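# Flip the serving platter face down onto drying mat

## Task

The serving platter starts face up. Flip it and lay it face down on the drying mat, where it must not contact any fixed rig part (rails, edges, posts, braces, brackets, arm bases or mounts), and then release it. Once the platter has begun to tip, the attempt is over if it is moved quickly, or if it rotates or drops quickly after passing the on-edge position. It fails if any loose object is still in a gripper at the end, or if a closed gripper has both fingers bearing hard down on the platter. It does not count if the result only stays in place because the robot holds it. It fails if anything the robot is touching at the end settles by more than roughly a fingernail's width once left alone. Nothing may be put or knocked off the table.

## Robot and tools

Robot: two six-joint arms, left_arm and right_arm, each ending in a parallel two-finger gripper. The names are labels only and do not refer to sides of any picture. left_arm's base is at about (-0.049, +0.327, +0.140) m and right_arm's at about (+0.031, -0.279, +0.140) m. Both bases are slightly tilted. Mounting plates and the metal frame behind the arms count as fixed obstacles. A 'too close' message treats each plate, and its half of the frame, as part of that arm.

Frame: there is one scene frame for everything. Its origin is on the table top midway between the arms, +x points out across the table, +y points toward left_arm, and +z points up. Positions are in metres and orientations are quaternions written w first (qw, qx, qy, qz). In the gripper's own axes, the fingers point along +z and close along y. end_effector_position is the point midway between the finger pads, about 1 cm short of the fingertips. Reported hand positions can be somewhat wrong, more so at long reach, and arms tend to stop a centimetre or more below the commanded pose.

Row layout: every command row holds 16 numbers, even when only one arm moves. The first 8 are left_arm: x, y, z, qw, qx, qy, qz, opening. The last 8 are right_arm, in the same order. x, y, z and the quaternion form an absolute target pose in the scene frame, not an offset. Opening runs from -1 (closed) to +1 (fully open, 0.094 m). Between those ends, the fingers are driven to where grip_measured would read the value sent. To hold something, send an opening about 0.03 below its grip_measured; a smaller gap gives a lighter hold. Finger force tops out near 50 to 62 N per pad. To keep an arm still, resend its last reported pose and the opening it should have on every call. To keep a gripper's orientation, repeat the same quaternion rather than copying back a value that may have drifted.

execute_actions(actions): takes a list of up to 15 actions. Each action is a table of up to 15 rows, and each row runs for one 1/30 s step. If a table has fewer than 15 rows, its last row is repeated to fill the action. Each control step the controller limits the target to within 70 mm and 16 degrees of the gripper's measured pose, so a distant target takes several actions. An action is refused for both arms if any target lies more than 0.6 m from that gripper's current position along any of its own axes. If the first action fails that check, or any action is malformed, nothing in the call runs. An empty list just returns the current state and images.

move(target, speed, blocking): target is a single 16-number row of absolute poses and openings. Each gripper follows a straight line toward its pose, and all arms finish together within 0.5 to 10 s; anything unfinished after 10 s stops short. speed is the top path speed in m/s, from 0.002 to 0.5 (default 0.25), and turning is capped at twice that number in rad/s. The path does not avoid obstacles or the other arm, and an arm can lag, stray or exceed the speed, mostly when nearly fully extended. Faster contact and targets set deeper past contact press harder. With blocking=false the call returns after 0.5 s; use wait(0) to check on it, and wait or stop before sending anything else. The result adds a 'move:' line giving the ending (done, off_target, moving, held, fault) and any limits. limits=paced means the target was clipped. limits=held means a check blocked some steps, after which the arm may jump fast. It also gives each gripper's remaining distance from its pose.

wait(seconds): seconds is 0 to 10. The scene runs while the arms hold their last commands, and the call returns early if a running move ends. stop(): brakes a running move, which needs stopping room; the fingers keep moving. zoom_image(camera, region): region is [x0, y0, x1, y1] in image pixels from the top-left corner, at most 504 by 504. Cameras are cam_head_left, cam_head_right, cam_high, cam_low, cam_left_wrist and cam_right_wrist, all 504x504. read_manual gives only licence text. finished_scene(scene) ends the scene for good, so call it only once the platter is resting face down and released.

Results: the state line shows each gripper's pose and grip_measured (the measured opening on the command scale, off by up to about 1 mm). 'Hand target' lines show where the controller is now driving each gripper. HELD steps and 'pose unreachable' lines mean a clearance check changed or blocked that arm's command. Joint limits (rad) are: waist -2.618 to 3.054, shoulder 0 to 3.142, elbow 0 to 3.142, wrist pitch -1.571 to 1.571, wrist yaw -1.571 to 1.571, wrist roll -2.094 to 2.094. A MOTOR HOT line appears from 75 °C. At 90 °C that arm halts for 10 s, and at 100 °C it goes limp and falls; long holds of a load cause this heating.

Avoid: arms colliding or pressing on each other, dropping or flinging the platter, tipping it fast or letting it slam down past vertical, pushing it against rig parts, leaving it touching the rig, still gripping anything at the end, closed fingers bearing down on the platter, and knocking anything off the table. Loose objects may occasionally get a small push from outside.

Each tool is called after "Emit:" as a command line: name --argument value for each argument, lists and objects as JSON in quotes; but a table of rows of numbers goes row by row, as --pt "numbers of a row", without its own name.

## Session

Emit:
execute_actions --actions '[]'

Scene clock: 0.00 s.
left_arm: end_effector_position=(+0.4367, -0.1192, +0.3100) grip_measured=+1.000 end_effector_quat_wxyz=(+0.603, +0.298, +0.585, -0.453) | right_arm: end_effector_position=(+0.4223, -0.3355, +0.2408) grip_measured=+1.000 end_effector_quat_wxyz=(-0.173, +0.621, +0.569, +0.510)
Joint positions: left_arm=[-0.676  2.312  1.526  0.898  0.44   0.049  0.094] | right_arm=[-0.738  1.712  1.303 -1.082 -1.167  0.949  0.094]
Joint velocities: left_arm=[ 0.012 -0.012 -0.007 -0.022 -0.051  0.022  0.   ] | right_arm=[ 0.007  0.002 -0.007 -0.007 -0.095  0.007  0.   ]
Motor temperatures (°C, as the motors report them): left_arm=[23 22 22 22 22 20] | right_arm=[20 20 23 19 20 22]
Hand target (left_arm): +0.434, -0.122, +0.312; +0.600, +0.301, +0.585, -0.455
Hand target (right_arm): +0.424, -0.336, +0.247; -0.168, +0.617, +0.569, +0.516

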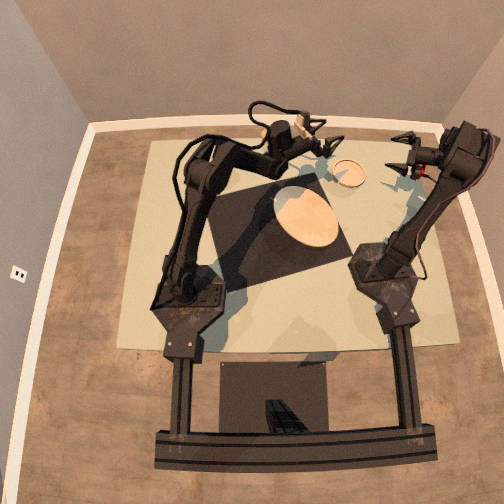

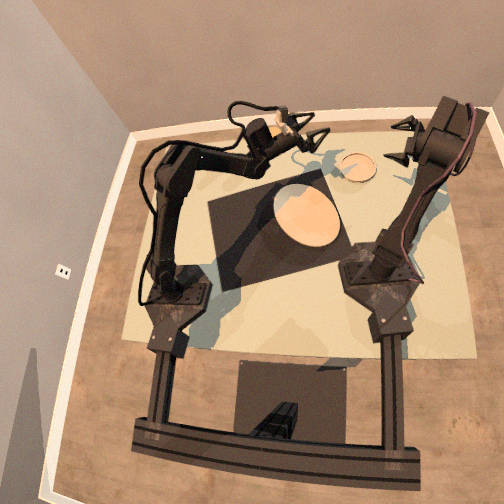

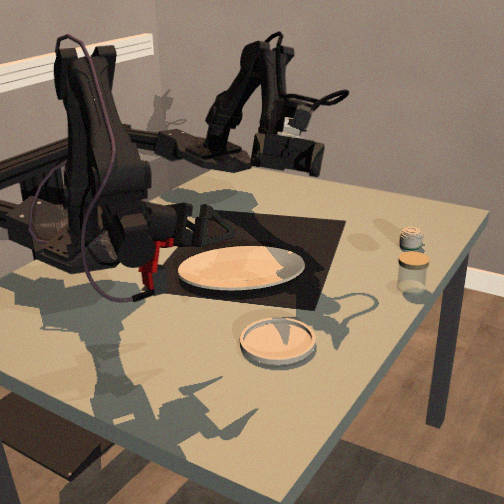

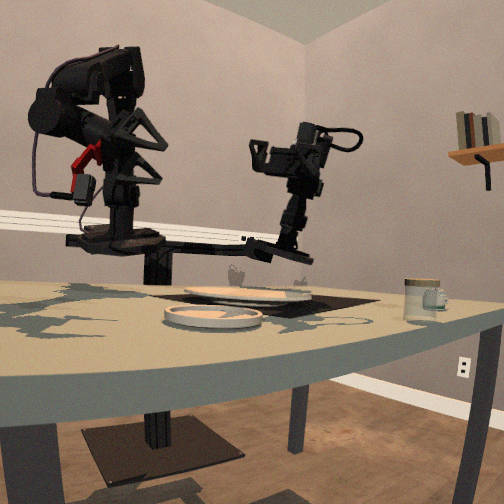

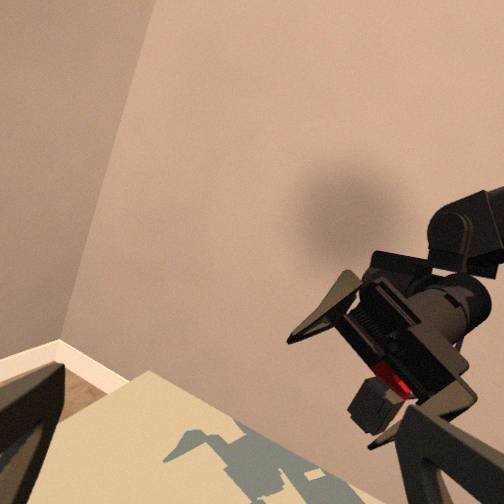

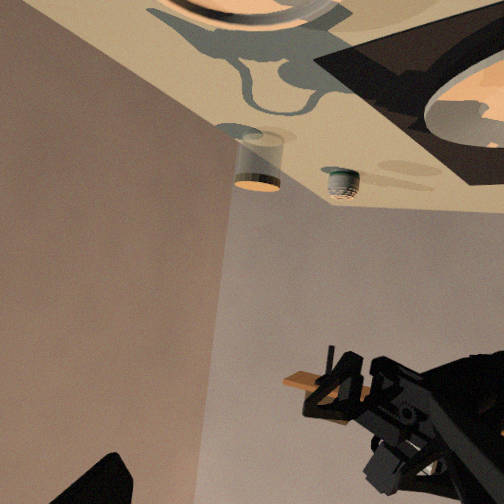

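Emit:
zoom_image --camera "cam_low" --region '[140, 260, 340, 340]'

Emit:
zoom_image --camera "cam_head_left" --region '[190, 140, 390, 310]'

Emit:
zoom_image --camera "cam_high" --region '[140, 200, 360, 380]'

Region (140, 260, 340, 340) of cam_low's 504x504 image, scaled by 2.520, with more detail than that image has; it fills the top 202 rows of this view, and the rest is white.

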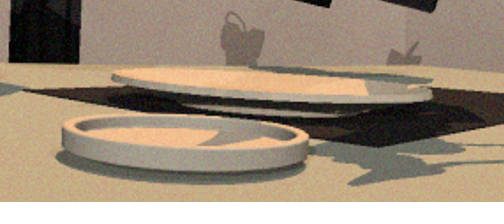

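Region (190, 140, 390, 310) of cam_head_left's 504x504 image, scaled by 2.520, with more detail than that image has; it fills the top 428 rows of this view, and the rest is white.

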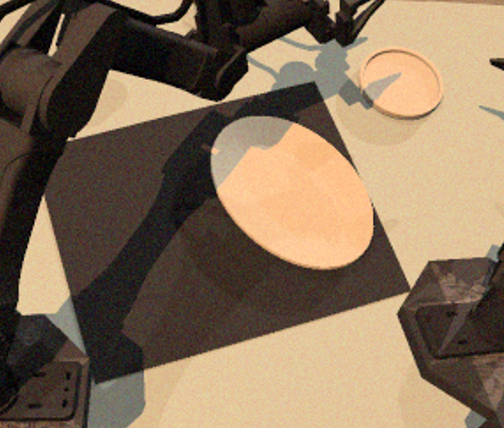

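Region (140, 200, 360, 380) of cam_high's 504x504 image, scaled by 2.291, with more detail than that image has; it fills the top 412 rows of this view, and the rest is white.

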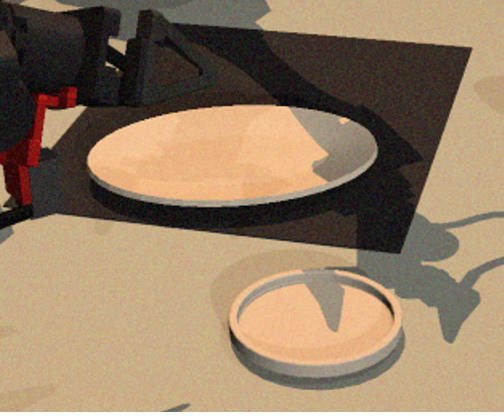

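Emit:
move --target '[0.17,0.065,0.10,0.4684,0.8112,0.3033,0.1751,-0.3,0.4223,-0.3355,0.2408,-0.173,0.621,0.569,0.510,1]' --speed 0.3

Scene clock: 83.80 s.
left_arm: end_effector_position=(+0.1774, +0.0639, +0.1135) grip_measured=-0.297 end_effector_quat_wxyz=(+0.481, +0.800, +0.311, +0.180) | right_arm: end_effector_position=(+0.4221, -0.3357, +0.2403) grip_measured=+1.000 end_effector_quat_wxyz=(-0.173, +0.622, +0.569, +0.509)
Joint positions: left_arm=[-0.941  2.138  0.182  1.513 -0.236  1.742  0.033] | right_arm=[-0.738  1.712  1.303 -1.082 -1.164  0.949  0.094]
Joint velocities: left_arm=[ 0.007 -0.012  0.002  0.037 -0.037  0.007 -0.001] | right_arm=[ 0.012  0.002  0.007  0.037 -0.051  0.037  0.   ]
Motor temperatures (°C, as the motors report them): left_arm=[24 31 24 28 22 20] | right_arm=[20 25 24 19 21 22]
Hand target (left_arm): +0.169, +0.069, +0.106; +0.468, +0.810, +0.306, +0.175
Hand target (right_arm): +0.422, -0.336, +0.241; -0.173, +0.621, +0.569, +0.510
Off the commanded pose (left_arm): 0.015 m, 2 deg.
Off the commanded pose (right_arm): 0.001 m, 0 deg.
move: off_target (left_arm)
camera_calibration (this result's frames):
cam_left_wrist: T_world_to_cam=[[-0.473713, 0.236029, -0.848461, 0.164617], [0.417613, 0.908415, 0.0195452, -0.0891173], [0.775368, -0.345069, -0.528897, 0.0485707], [0, 0, 0, 1]] pos_world=[0.0775377, 0.0588613, 0.167102]
cam_right_wrist: T_world_to_cam=[[-0.878899, 0.453095, -0.149138, 0.564761], [-0.107343, 0.116767, 0.987341, -0.0935049], [0.464774, 0.883782, -0.05399, 0.223082], [0, 0, 0, 1]] pos_world=[0.382648, -0.442128, 0.188593]

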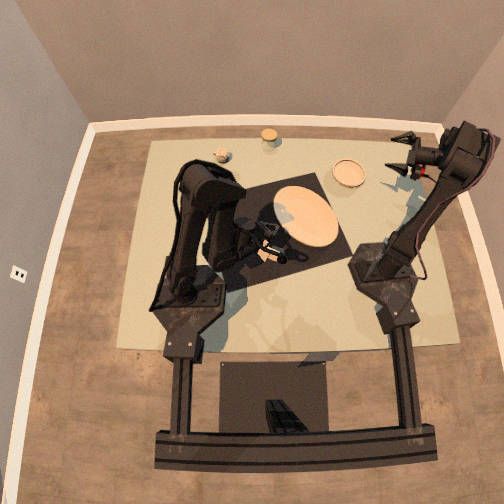

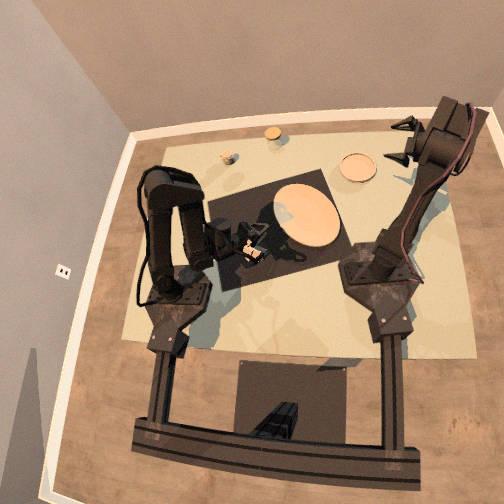

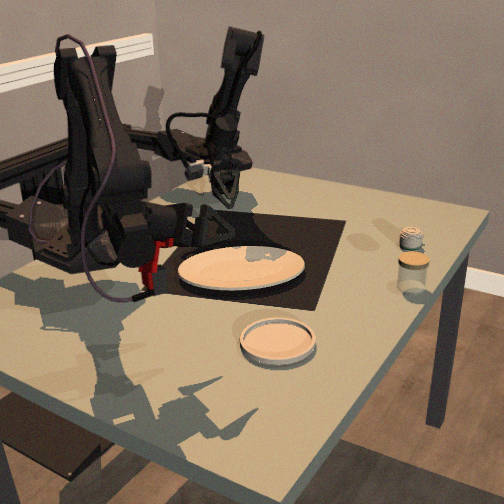

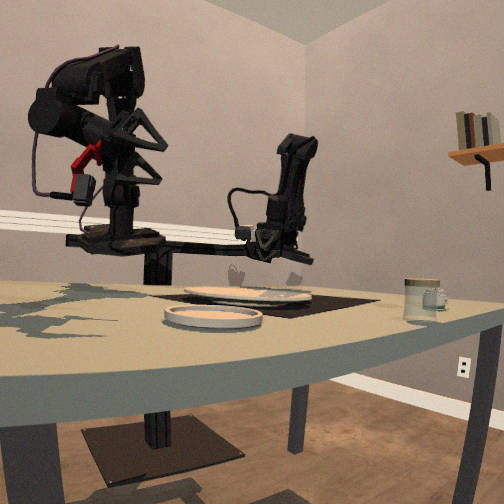

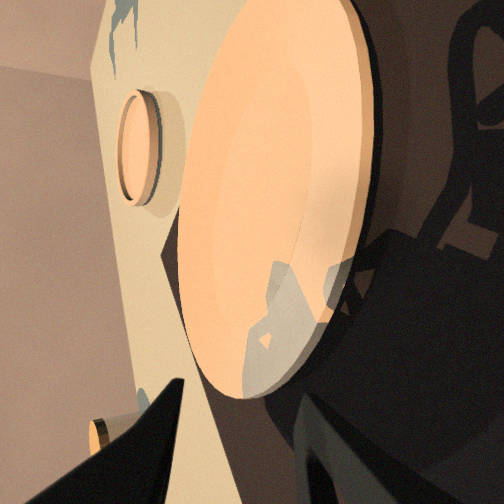

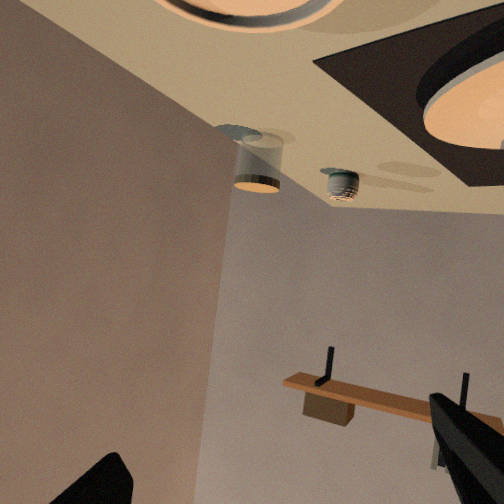

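Emit:
move --target '[0.21,0.017,0.04,0.4684,0.8112,0.3033,0.1751,-0.3,0.4223,-0.3355,0.2408,-0.173,0.621,0.569,0.510,1]' --speed 0.1

Emit:
zoom_image --camera "cam_low" --region '[180, 230, 330, 320]'

Emit:
zoom_image --camera "cam_head_right" --region '[210, 170, 350, 290]'

Scene clock: 94.07 s.
left_arm: end_effector_position=(+0.2106, +0.0205, +0.0476) grip_measured=-0.297 end_effector_quat_wxyz=(+0.474, +0.805, +0.308, +0.183) | right_arm: end_effector_position=(+0.4219, -0.3357, +0.2400) grip_measured=+1.000 end_effector_quat_wxyz=(-0.173, +0.622, +0.570, +0.508)
Joint positions: left_arm=[-0.863  2.485  0.489  1.545 -0.171  1.788  0.033] | right_arm=[-0.738  1.712  1.303 -1.082 -1.162  0.949  0.094]
Joint velocities: left_arm=[-0.017 -0.012 -0.007 -0.022  0.037 -0.007 -0.001] | right_arm=[ 0.022 -0.007  0.012 -0.007  0.066  0.081  0.   ]
Motor temperatures (°C, as the motors report them): left_arm=[24 29 23 29 22 20] | right_arm=[20 25 24 19 21 22]
Hand target (left_arm): +0.209, +0.018, +0.040; +0.469, +0.811, +0.304, +0.174
Hand target (right_arm): +0.422, -0.335, +0.241; -0.173, +0.621, +0.569, +0.510
Off the commanded pose (left_arm): 0.008 m, 1 deg.
Off the commanded pose (right_arm): 0.001 m, 0 deg.
move: done
camera_calibration (this result's frames):
cam_left_wrist: T_world_to_cam=[[-0.472167, 0.254451, -0.843986, 0.133786], [0.420981, 0.906285, 0.0377158, -0.0637596], [0.774489, -0.337494, -0.535037, -0.0267084], [0, 0, 0, 1]] pos_world=[0.110696, 0.0147286, 0.101028]
cam_right_wrist: T_world_to_cam=[[-0.879216, 0.452549, -0.148925, 0.564542], [-0.106355, 0.118265, 0.98727, -0.0931077], [0.4644, 0.883863, -0.05585, 0.223836], [0, 0, 0, 1]] pos_world=[0.382503, -0.442312, 0.188498]

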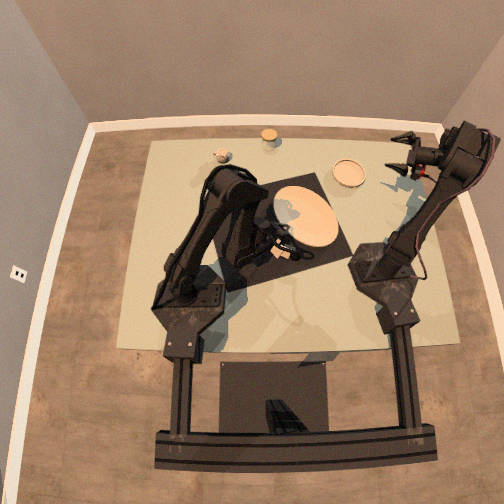

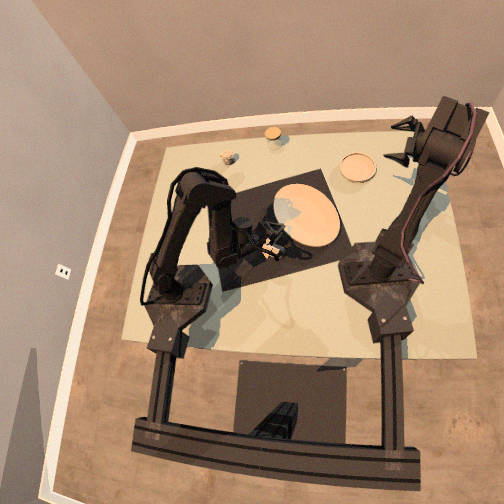

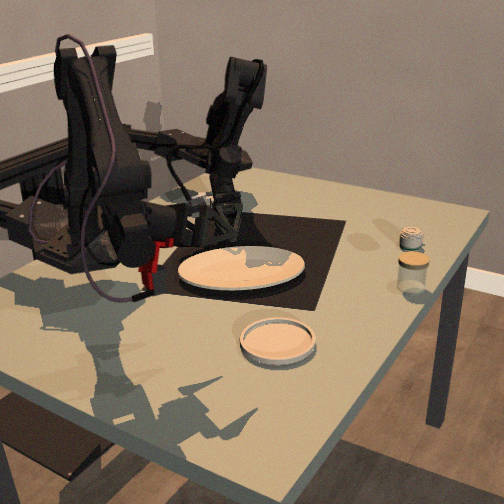

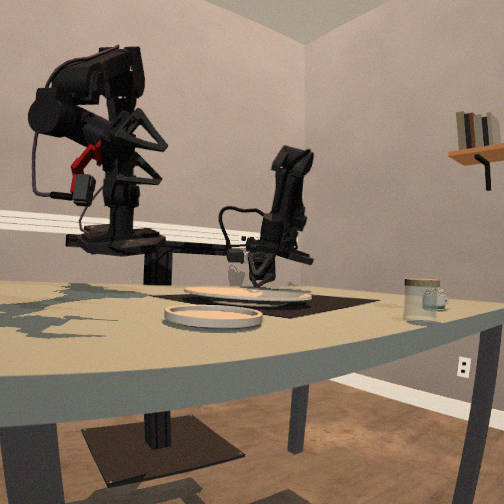

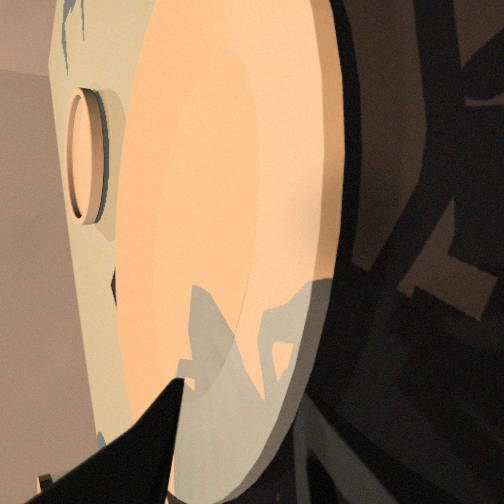

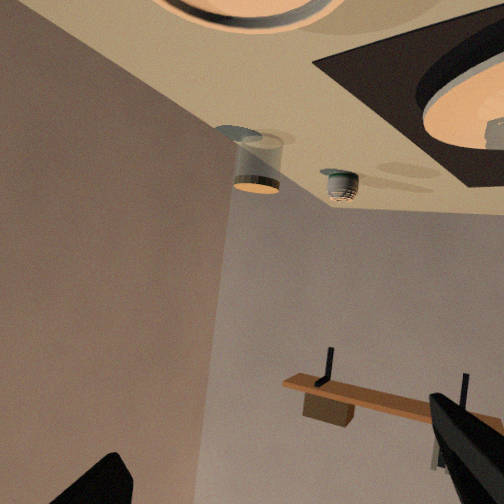

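Region (180, 230, 330, 320) of cam_low's 504x504 image, scaled by 3.360, with more detail than that image has; it fills the top 302 rows of this view, and the rest is white.

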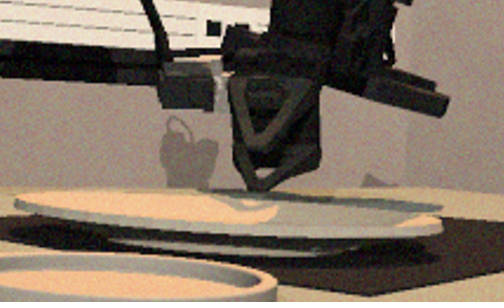

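Region (210, 170, 350, 290) of cam_head_right's 504x504 image, scaled by 3.600, with more detail than that image has; it fills the top 432 rows of this view, and the rest is white.

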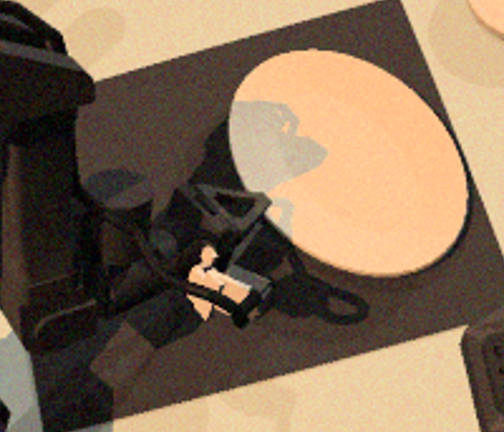

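Emit:
move --target '[0.208,0.019,0.027,0.4325,0.8309,0.3106,0.1617,-0.3,0.4223,-0.3355,0.2408,-0.173,0.621,0.569,0.510,1]' --speed 0.05

Emit:
zoom_image --camera "cam_low" --region '[180, 230, 330, 320]'

Scene clock: 100.90 s.
left_arm: end_effector_position=(+0.1983, +0.0236, +0.0214) grip_measured=-0.297 end_effector_quat_wxyz=(+0.427, +0.837, +0.303, +0.157) | right_arm: end_effector_position=(+0.4218, -0.3358, +0.2398) grip_measured=+1.000 end_effector_quat_wxyz=(-0.173, +0.622, +0.570, +0.508)
Joint positions: left_arm=[-0.863  2.485  0.512  1.399 -0.17   1.787  0.033] | right_arm=[-0.738  1.712  1.303 -1.082 -1.161  0.949  0.094]
Joint velocities: left_arm=[-0.002 -0.002 -0.002 -0.007  0.051 -0.066 -0.002] | right_arm=[ 0.012 -0.007 -0.002 -0.051  0.11   0.007  0.   ]
Motor temperatures (°C, as the motors report them): left_arm=[24 28 23 29 22 20] | right_arm=[20 25 24 19 21 22]
Hand target (left_arm): +0.208, +0.020, +0.027; +0.433, +0.830, +0.311, +0.161
Hand target (right_arm): +0.422, -0.335, +0.241; -0.173, +0.621, +0.569, +0.510
Off the commanded pose (left_arm): 0.012 m, 1 deg.
Off the commanded pose (right_arm): 0.001 m, 0 deg.
move: off_target (left_arm)
camera_calibration (this result's frames):
cam_left_wrist: T_world_to_cam=[[-0.524269, 0.345359, -0.778376, 0.111871], [0.455918, 0.88586, 0.0859684, -0.0679336], [0.719222, -0.309805, -0.621885, -0.0180246], [0, 0, 0, 1]] pos_world=[0.102586, 0.01596, 0.0817085]
cam_right_wrist: T_world_to_cam=[[-0.87947, 0.452112, -0.148754, 0.564367], [-0.105564, 0.119464, 0.987211, -0.0927889], [0.4641, 0.883925, -0.0573378, 0.224439], [0, 0, 0, 1]] pos_world=[0.382387, -0.442459, 0.188423]

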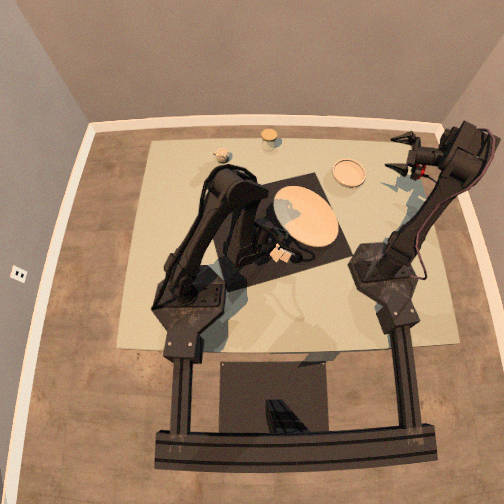

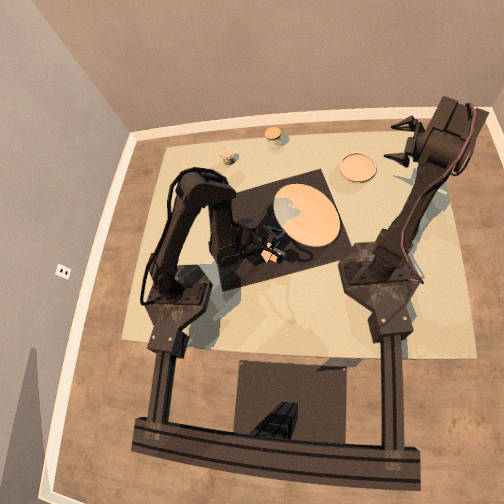

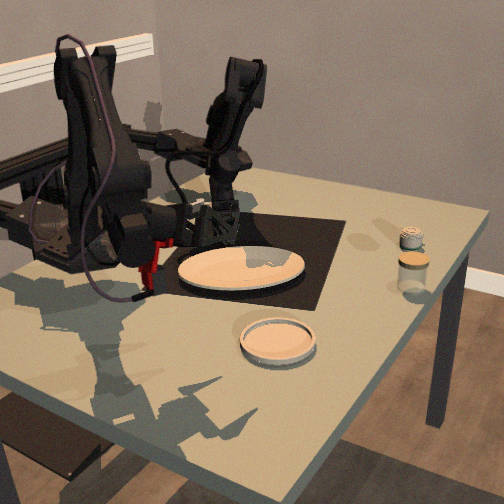

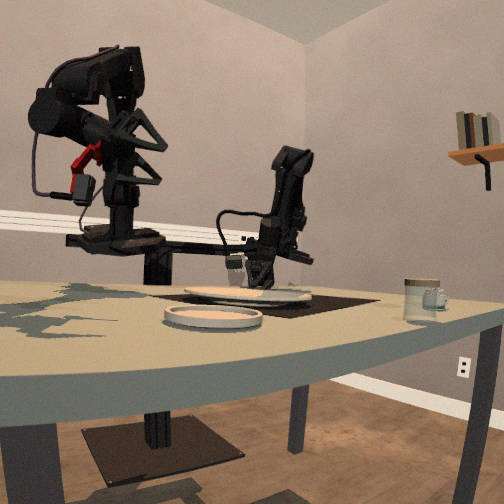

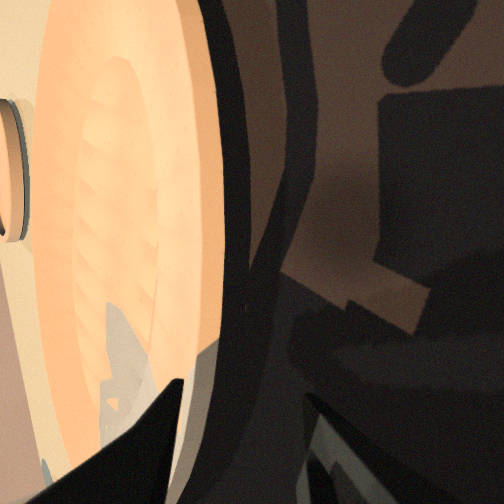

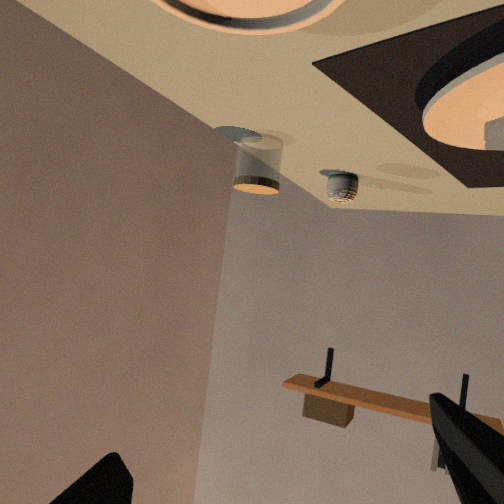

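Region (180, 230, 330, 320) of cam_low's 504x504 image, scaled by 3.360, with more detail than that image has; it fills the top 302 rows of this view, and the rest is white.

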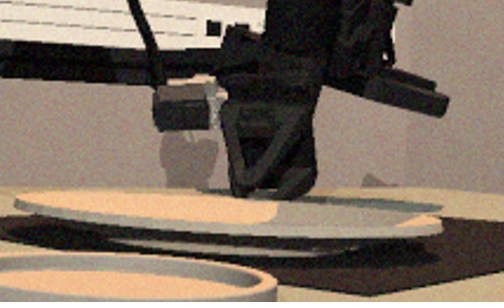

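Emit:
move --target '[0.236,-0.012,0.028,0.4325,0.8309,0.3106,0.1617,-0.3,0.4223,-0.3355,0.2408,-0.173,0.621,0.569,0.510,1]' --speed 0.04

Emit:
zoom_image --camera "cam_head_right" --region '[210, 170, 350, 290]'

Scene clock: 112.23 s.
left_arm: end_effector_position=(+0.2275, -0.0074, +0.0209) grip_measured=-0.297 end_effector_quat_wxyz=(+0.427, +0.836, +0.306, +0.159) | right_arm: end_effector_position=(+0.4217, -0.3359, +0.2395) grip_measured=+1.000 end_effector_quat_wxyz=(-0.173, +0.623, +0.570, +0.507)
Joint positions: left_arm=[-0.856  2.464  0.673  1.219 -0.17   1.787  0.033] | right_arm=[-0.738  1.712  1.303 -1.082 -1.159  0.949  0.094]
Joint velocities: left_arm=[-0.007  0.002 -0.002  0.007 -0.051  0.066  0.001] | right_arm=[ 0.002 -0.002 -0.002 -0.037 -0.022  0.051  0.   ]
Motor temperatures (°C, as the motors report them): left_arm=[24 29 23 28 22 20] | right_arm=[20 25 24 19 21 22]
Hand target (left_arm): +0.236, -0.012, +0.027; +0.433, +0.831, +0.311, +0.162
Hand target (right_arm): +0.422, -0.335, +0.241; -0.173, +0.621, +0.569, +0.510
Off the commanded pose (left_arm): 0.012 m, 1 deg.
Off the commanded pose (right_arm): 0.001 m, 0 deg.
move: off_target (left_arm)
camera_calibration (this result's frames):
cam_left_wrist: T_world_to_cam=[[-0.52645, 0.341438, -0.778634, 0.137879], [0.449192, 0.889263, 0.0862422, -0.0521969], [0.721857, -0.304354, -0.621524, -0.049464], [0, 0, 0, 1]] pos_world=[0.131739, -0.015715, 0.0811158]
cam_right_wrist: T_world_to_cam=[[-0.879723, 0.451675, -0.148582, 0.564192], [-0.104774, 0.120662, 0.987149, -0.0924693], [0.463799, 0.883986, -0.0588255, 0.225041], [0, 0, 0, 1]] pos_world=[0.38227, -0.442607, 0.188348]

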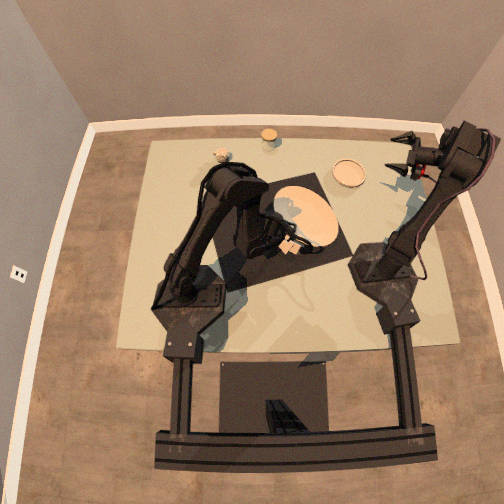

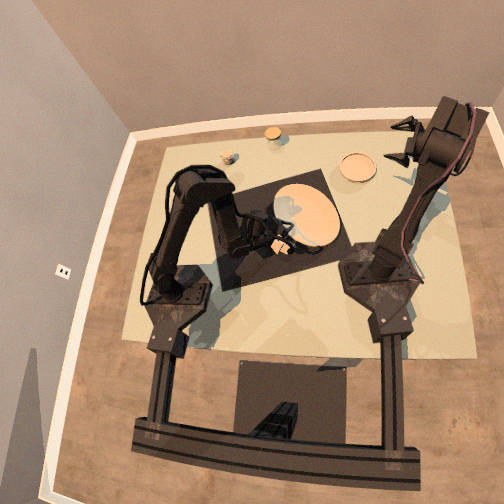

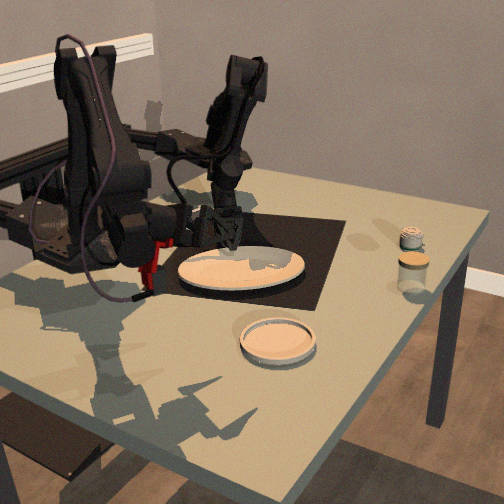

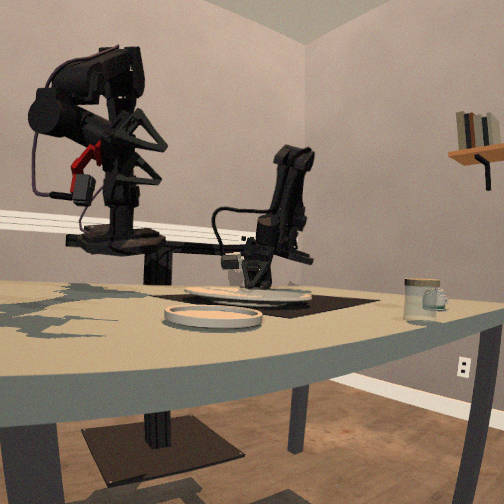

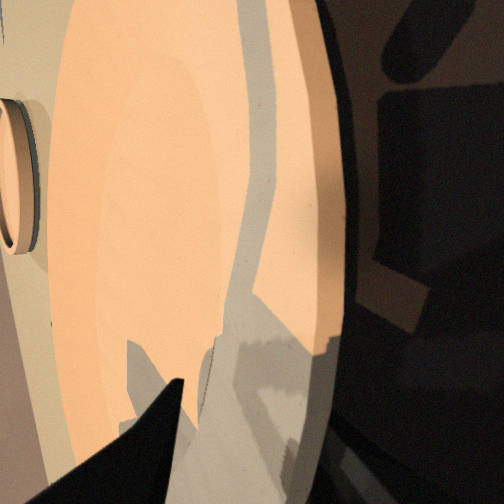

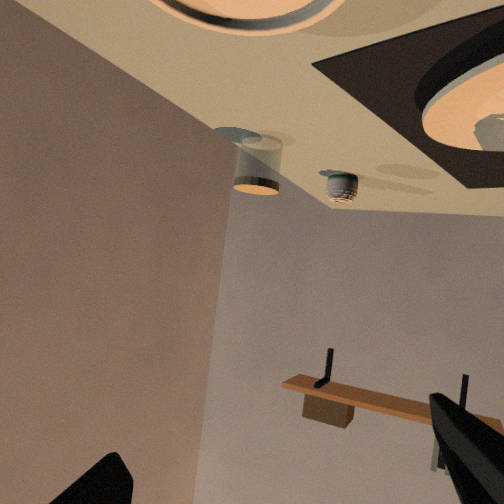

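Region (210, 170, 350, 290) of cam_head_right's 504x504 image, scaled by 3.600, with more detail than that image has; it fills the top 432 rows of this view, and the rest is white.

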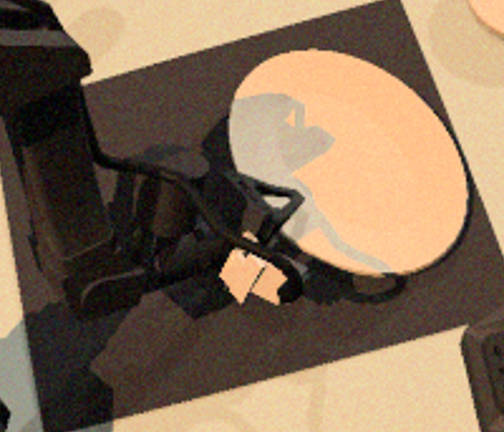

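Emit:
move --target '[0.249,-0.027,0.075,0.4684,0.8112,0.3033,0.1751,-0.4,0.4223,-0.3355,0.2408,-0.173,0.621,0.569,0.510,1]' --speed 0.025

Emit:
zoom_image --camera "cam_high" --region '[150, 170, 330, 310]'

Scene clock: 122.83 s.
left_arm: end_effector_position=(+0.2313, -0.0065, +0.0336) grip_measured=-0.397 end_effector_quat_wxyz=(+0.406, +0.847, +0.305, +0.155) | right_arm: end_effector_position=(+0.4216, -0.3360, +0.2393) grip_measured=+1.000 end_effector_quat_wxyz=(-0.173, +0.623, +0.571, +0.506)
Joint positions: left_arm=[-0.862  2.359  0.673  1.067 -0.186  1.787  0.028] | right_arm=[-0.738  1.712  1.303 -1.082 -1.158  0.949  0.094]
Joint velocities: left_arm=[-0.007 -0.012 -0.017 -0.007  0.022 -0.022  0.001] | right_arm=[-0.002 -0.022 -0.002 -0.007 -0.066 -0.037  0.   ]
Motor temperatures (°C, as the motors report them): left_arm=[24 29 23 29 22 20] | right_arm=[20 25 24 19 21 22]
Hand target (left_arm): +0.248, -0.026, +0.074; +0.468, +0.812, +0.302, +0.174
Hand target (right_arm): +0.422, -0.335, +0.241; -0.173, +0.621, +0.569, +0.510
Off the commanded pose (left_arm): 0.049 m, 9 deg.
Off the commanded pose (right_arm): 0.002 m, 1 deg.
move: off_target (left_arm)
camera_calibration (this result's frames):
cam_left_wrist: T_world_to_cam=[[-0.54157, 0.376999, -0.751381, 0.152341], [0.456969, 0.882239, 0.113288, -0.0585352], [0.705607, -0.282005, -0.650071, -0.0391482], [0, 0, 0, 1]] pos_world=[0.136875, -0.0168302, 0.0956481]
cam_right_wrist: T_world_to_cam=[[-0.879977, 0.451238, -0.14841, 0.564016], [-0.103985, 0.121861, 0.987085, -0.0921488], [0.463496, 0.884044, -0.060313, 0.225643], [0, 0, 0, 1]] pos_world=[0.382154, -0.442754, 0.188273]

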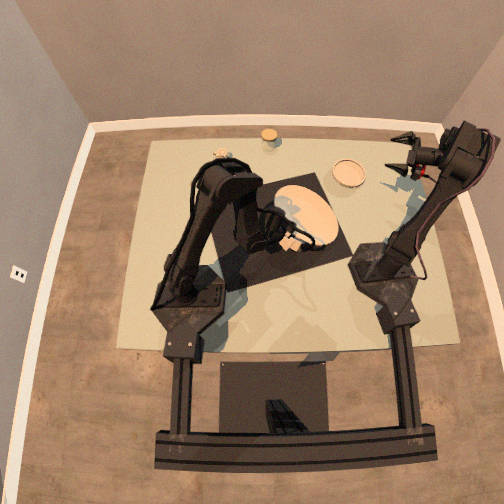

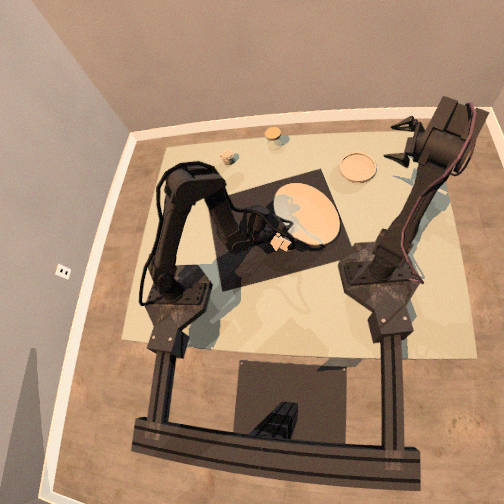

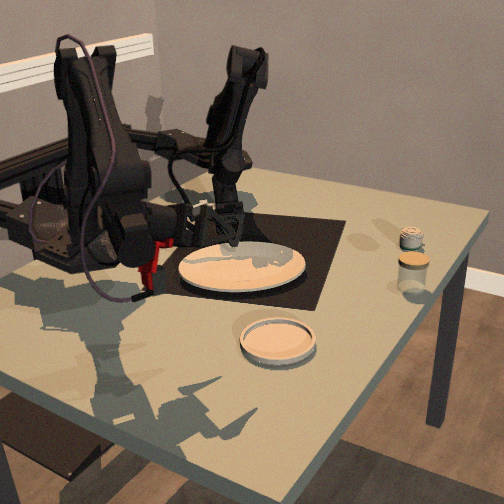

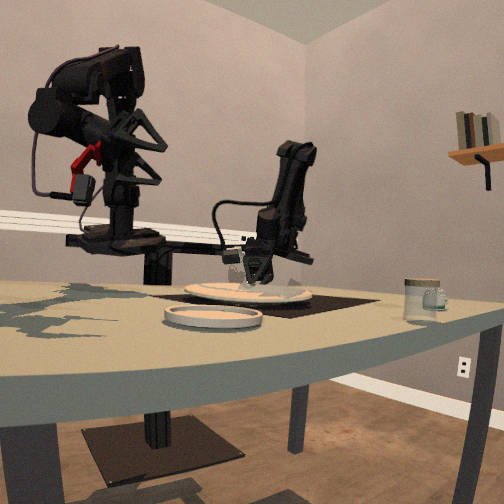

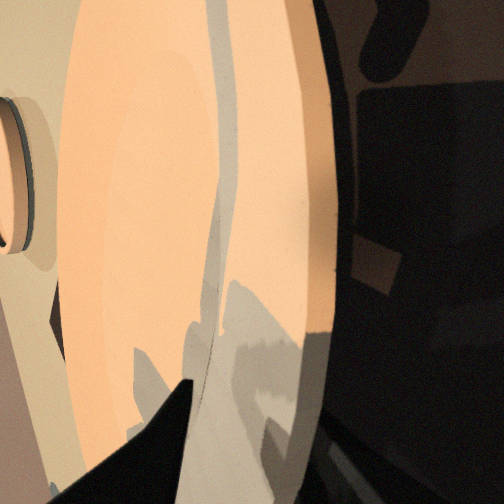

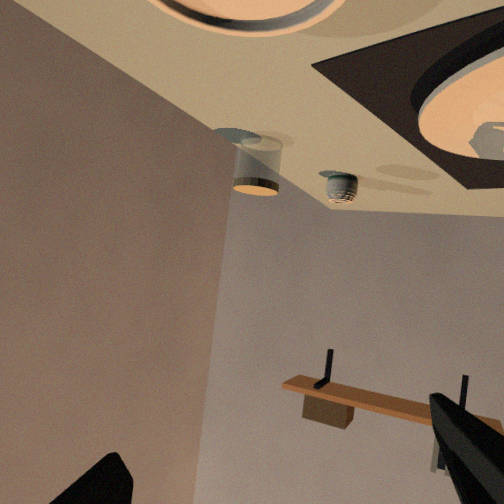

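Region (150, 170, 330, 310) of cam_high's 504x504 image, scaled by 2.800, with more detail than that image has.

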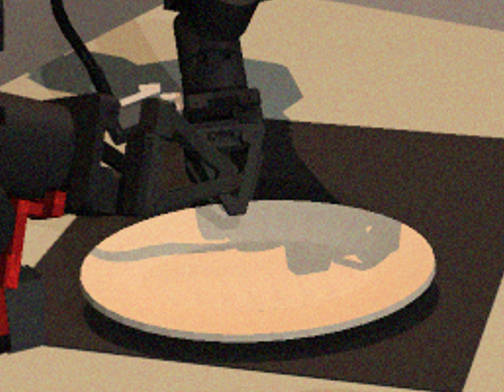

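Emit:
move --target '[0.243,-0.02,0.11,0.4325,0.8309,0.3106,0.1617,-0.5,0.4223,-0.3355,0.2408,-0.173,0.621,0.569,0.510,1]' --speed 0.03

Emit:
zoom_image --camera "cam_high" --region '[150, 170, 330, 310]'

Scene clock: 135.80 s.
left_arm: end_effector_position=(+0.2345, -0.0075, +0.0801) grip_measured=-0.496 end_effector_quat_wxyz=(+0.391, +0.854, +0.309, +0.150) | right_arm: end_effector_position=(+0.4215, -0.3360, +0.2390) grip_measured=+1.000 end_effector_quat_wxyz=(-0.173, +0.623, +0.571, +0.506)
Joint positions: left_arm=[-0.903  2.123  0.665  0.8   -0.228  1.754  0.024] | right_arm=[-0.738  1.712  1.303 -1.082 -1.156  0.949  0.094]
Joint velocities: left_arm=[-0.002 -0.012 -0.012  0.007  0.051 -0.037  0.   ] | right_arm=[-0.007 -0.002 -0.002 -0.022 -0.007  0.007  0.   ]
Motor temperatures (°C, as the motors report them): left_arm=[24 31 23 32 22 20] | right_arm=[20 25 25 19 21 22]
Hand target (left_arm): +0.243, -0.020, +0.109; +0.432, +0.831, +0.310, +0.162
Hand target (right_arm): +0.422, -0.335, +0.241; -0.173, +0.621, +0.569, +0.510
Off the commanded pose (left_arm): 0.033 m, 6 deg.
Off the commanded pose (right_arm): 0.002 m, 1 deg.
move: off_target (left_arm)
camera_calibration (this result's frames):
cam_left_wrist: T_world_to_cam=[[-0.558709, 0.395347, -0.729071, 0.191788], [0.456997, 0.880332, 0.127159, -0.0654769], [0.692096, -0.262139, -0.672522, -0.00637199], [0, 0, 0, 1]] pos_world=[0.141486, -0.0198516, 0.143868]
cam_right_wrist: T_world_to_cam=[[-0.880229, 0.450802, -0.148236, 0.56384], [-0.103196, 0.12306, 0.987019, -0.0918274], [0.463192, 0.884101, -0.0618003, 0.226244], [0, 0, 0, 1]] pos_world=[0.382038, -0.442902, 0.188199]

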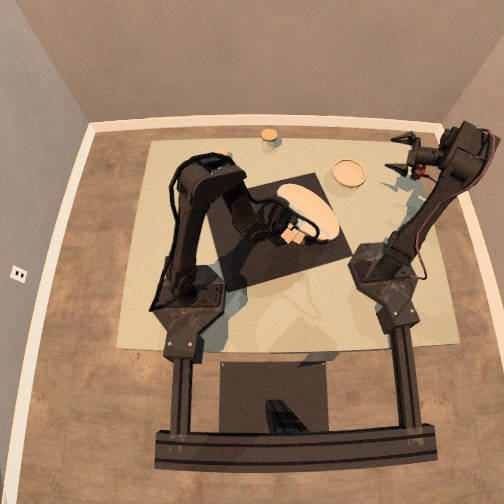

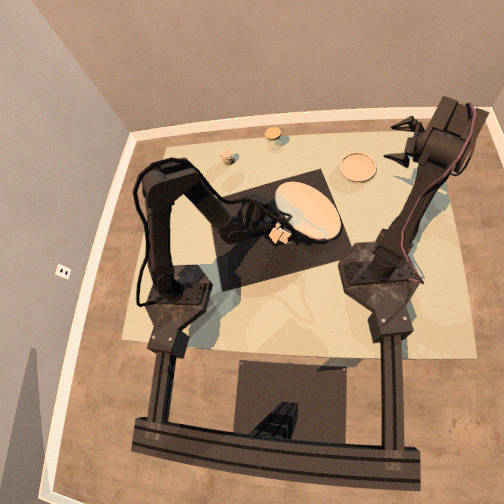

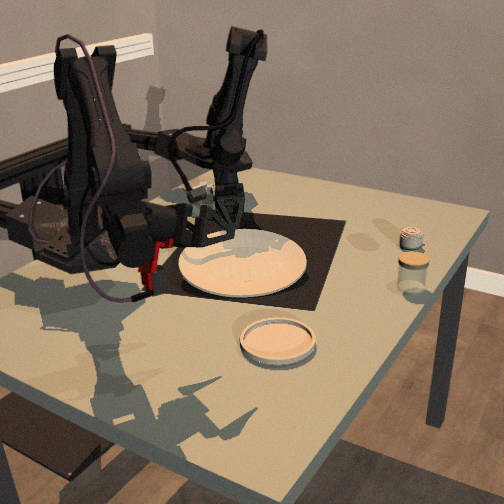

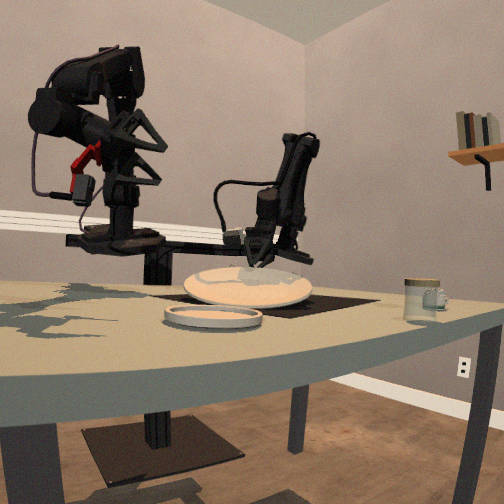

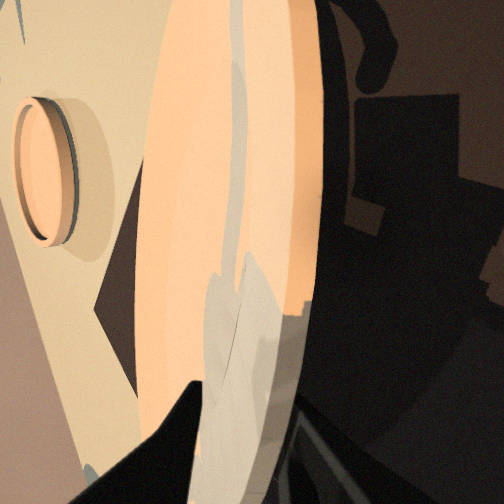

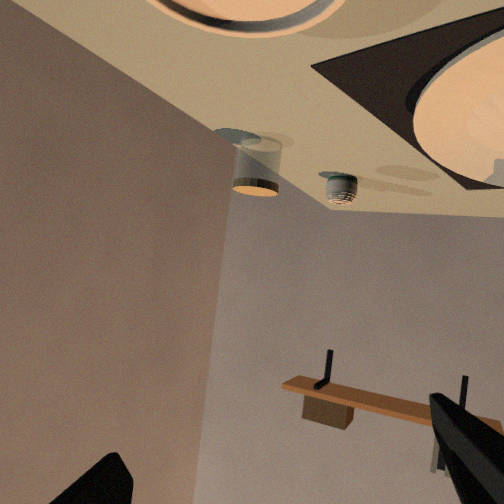

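Region (150, 170, 330, 310) of cam_high's 504x504 image, scaled by 2.800, with more detail than that image has.

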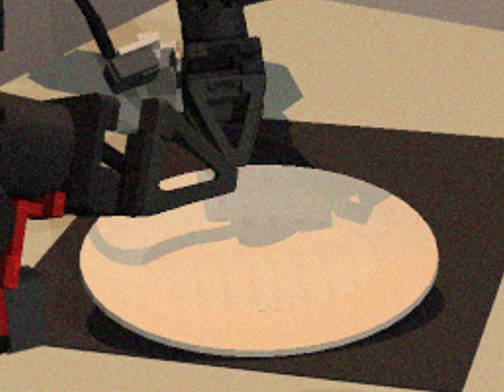

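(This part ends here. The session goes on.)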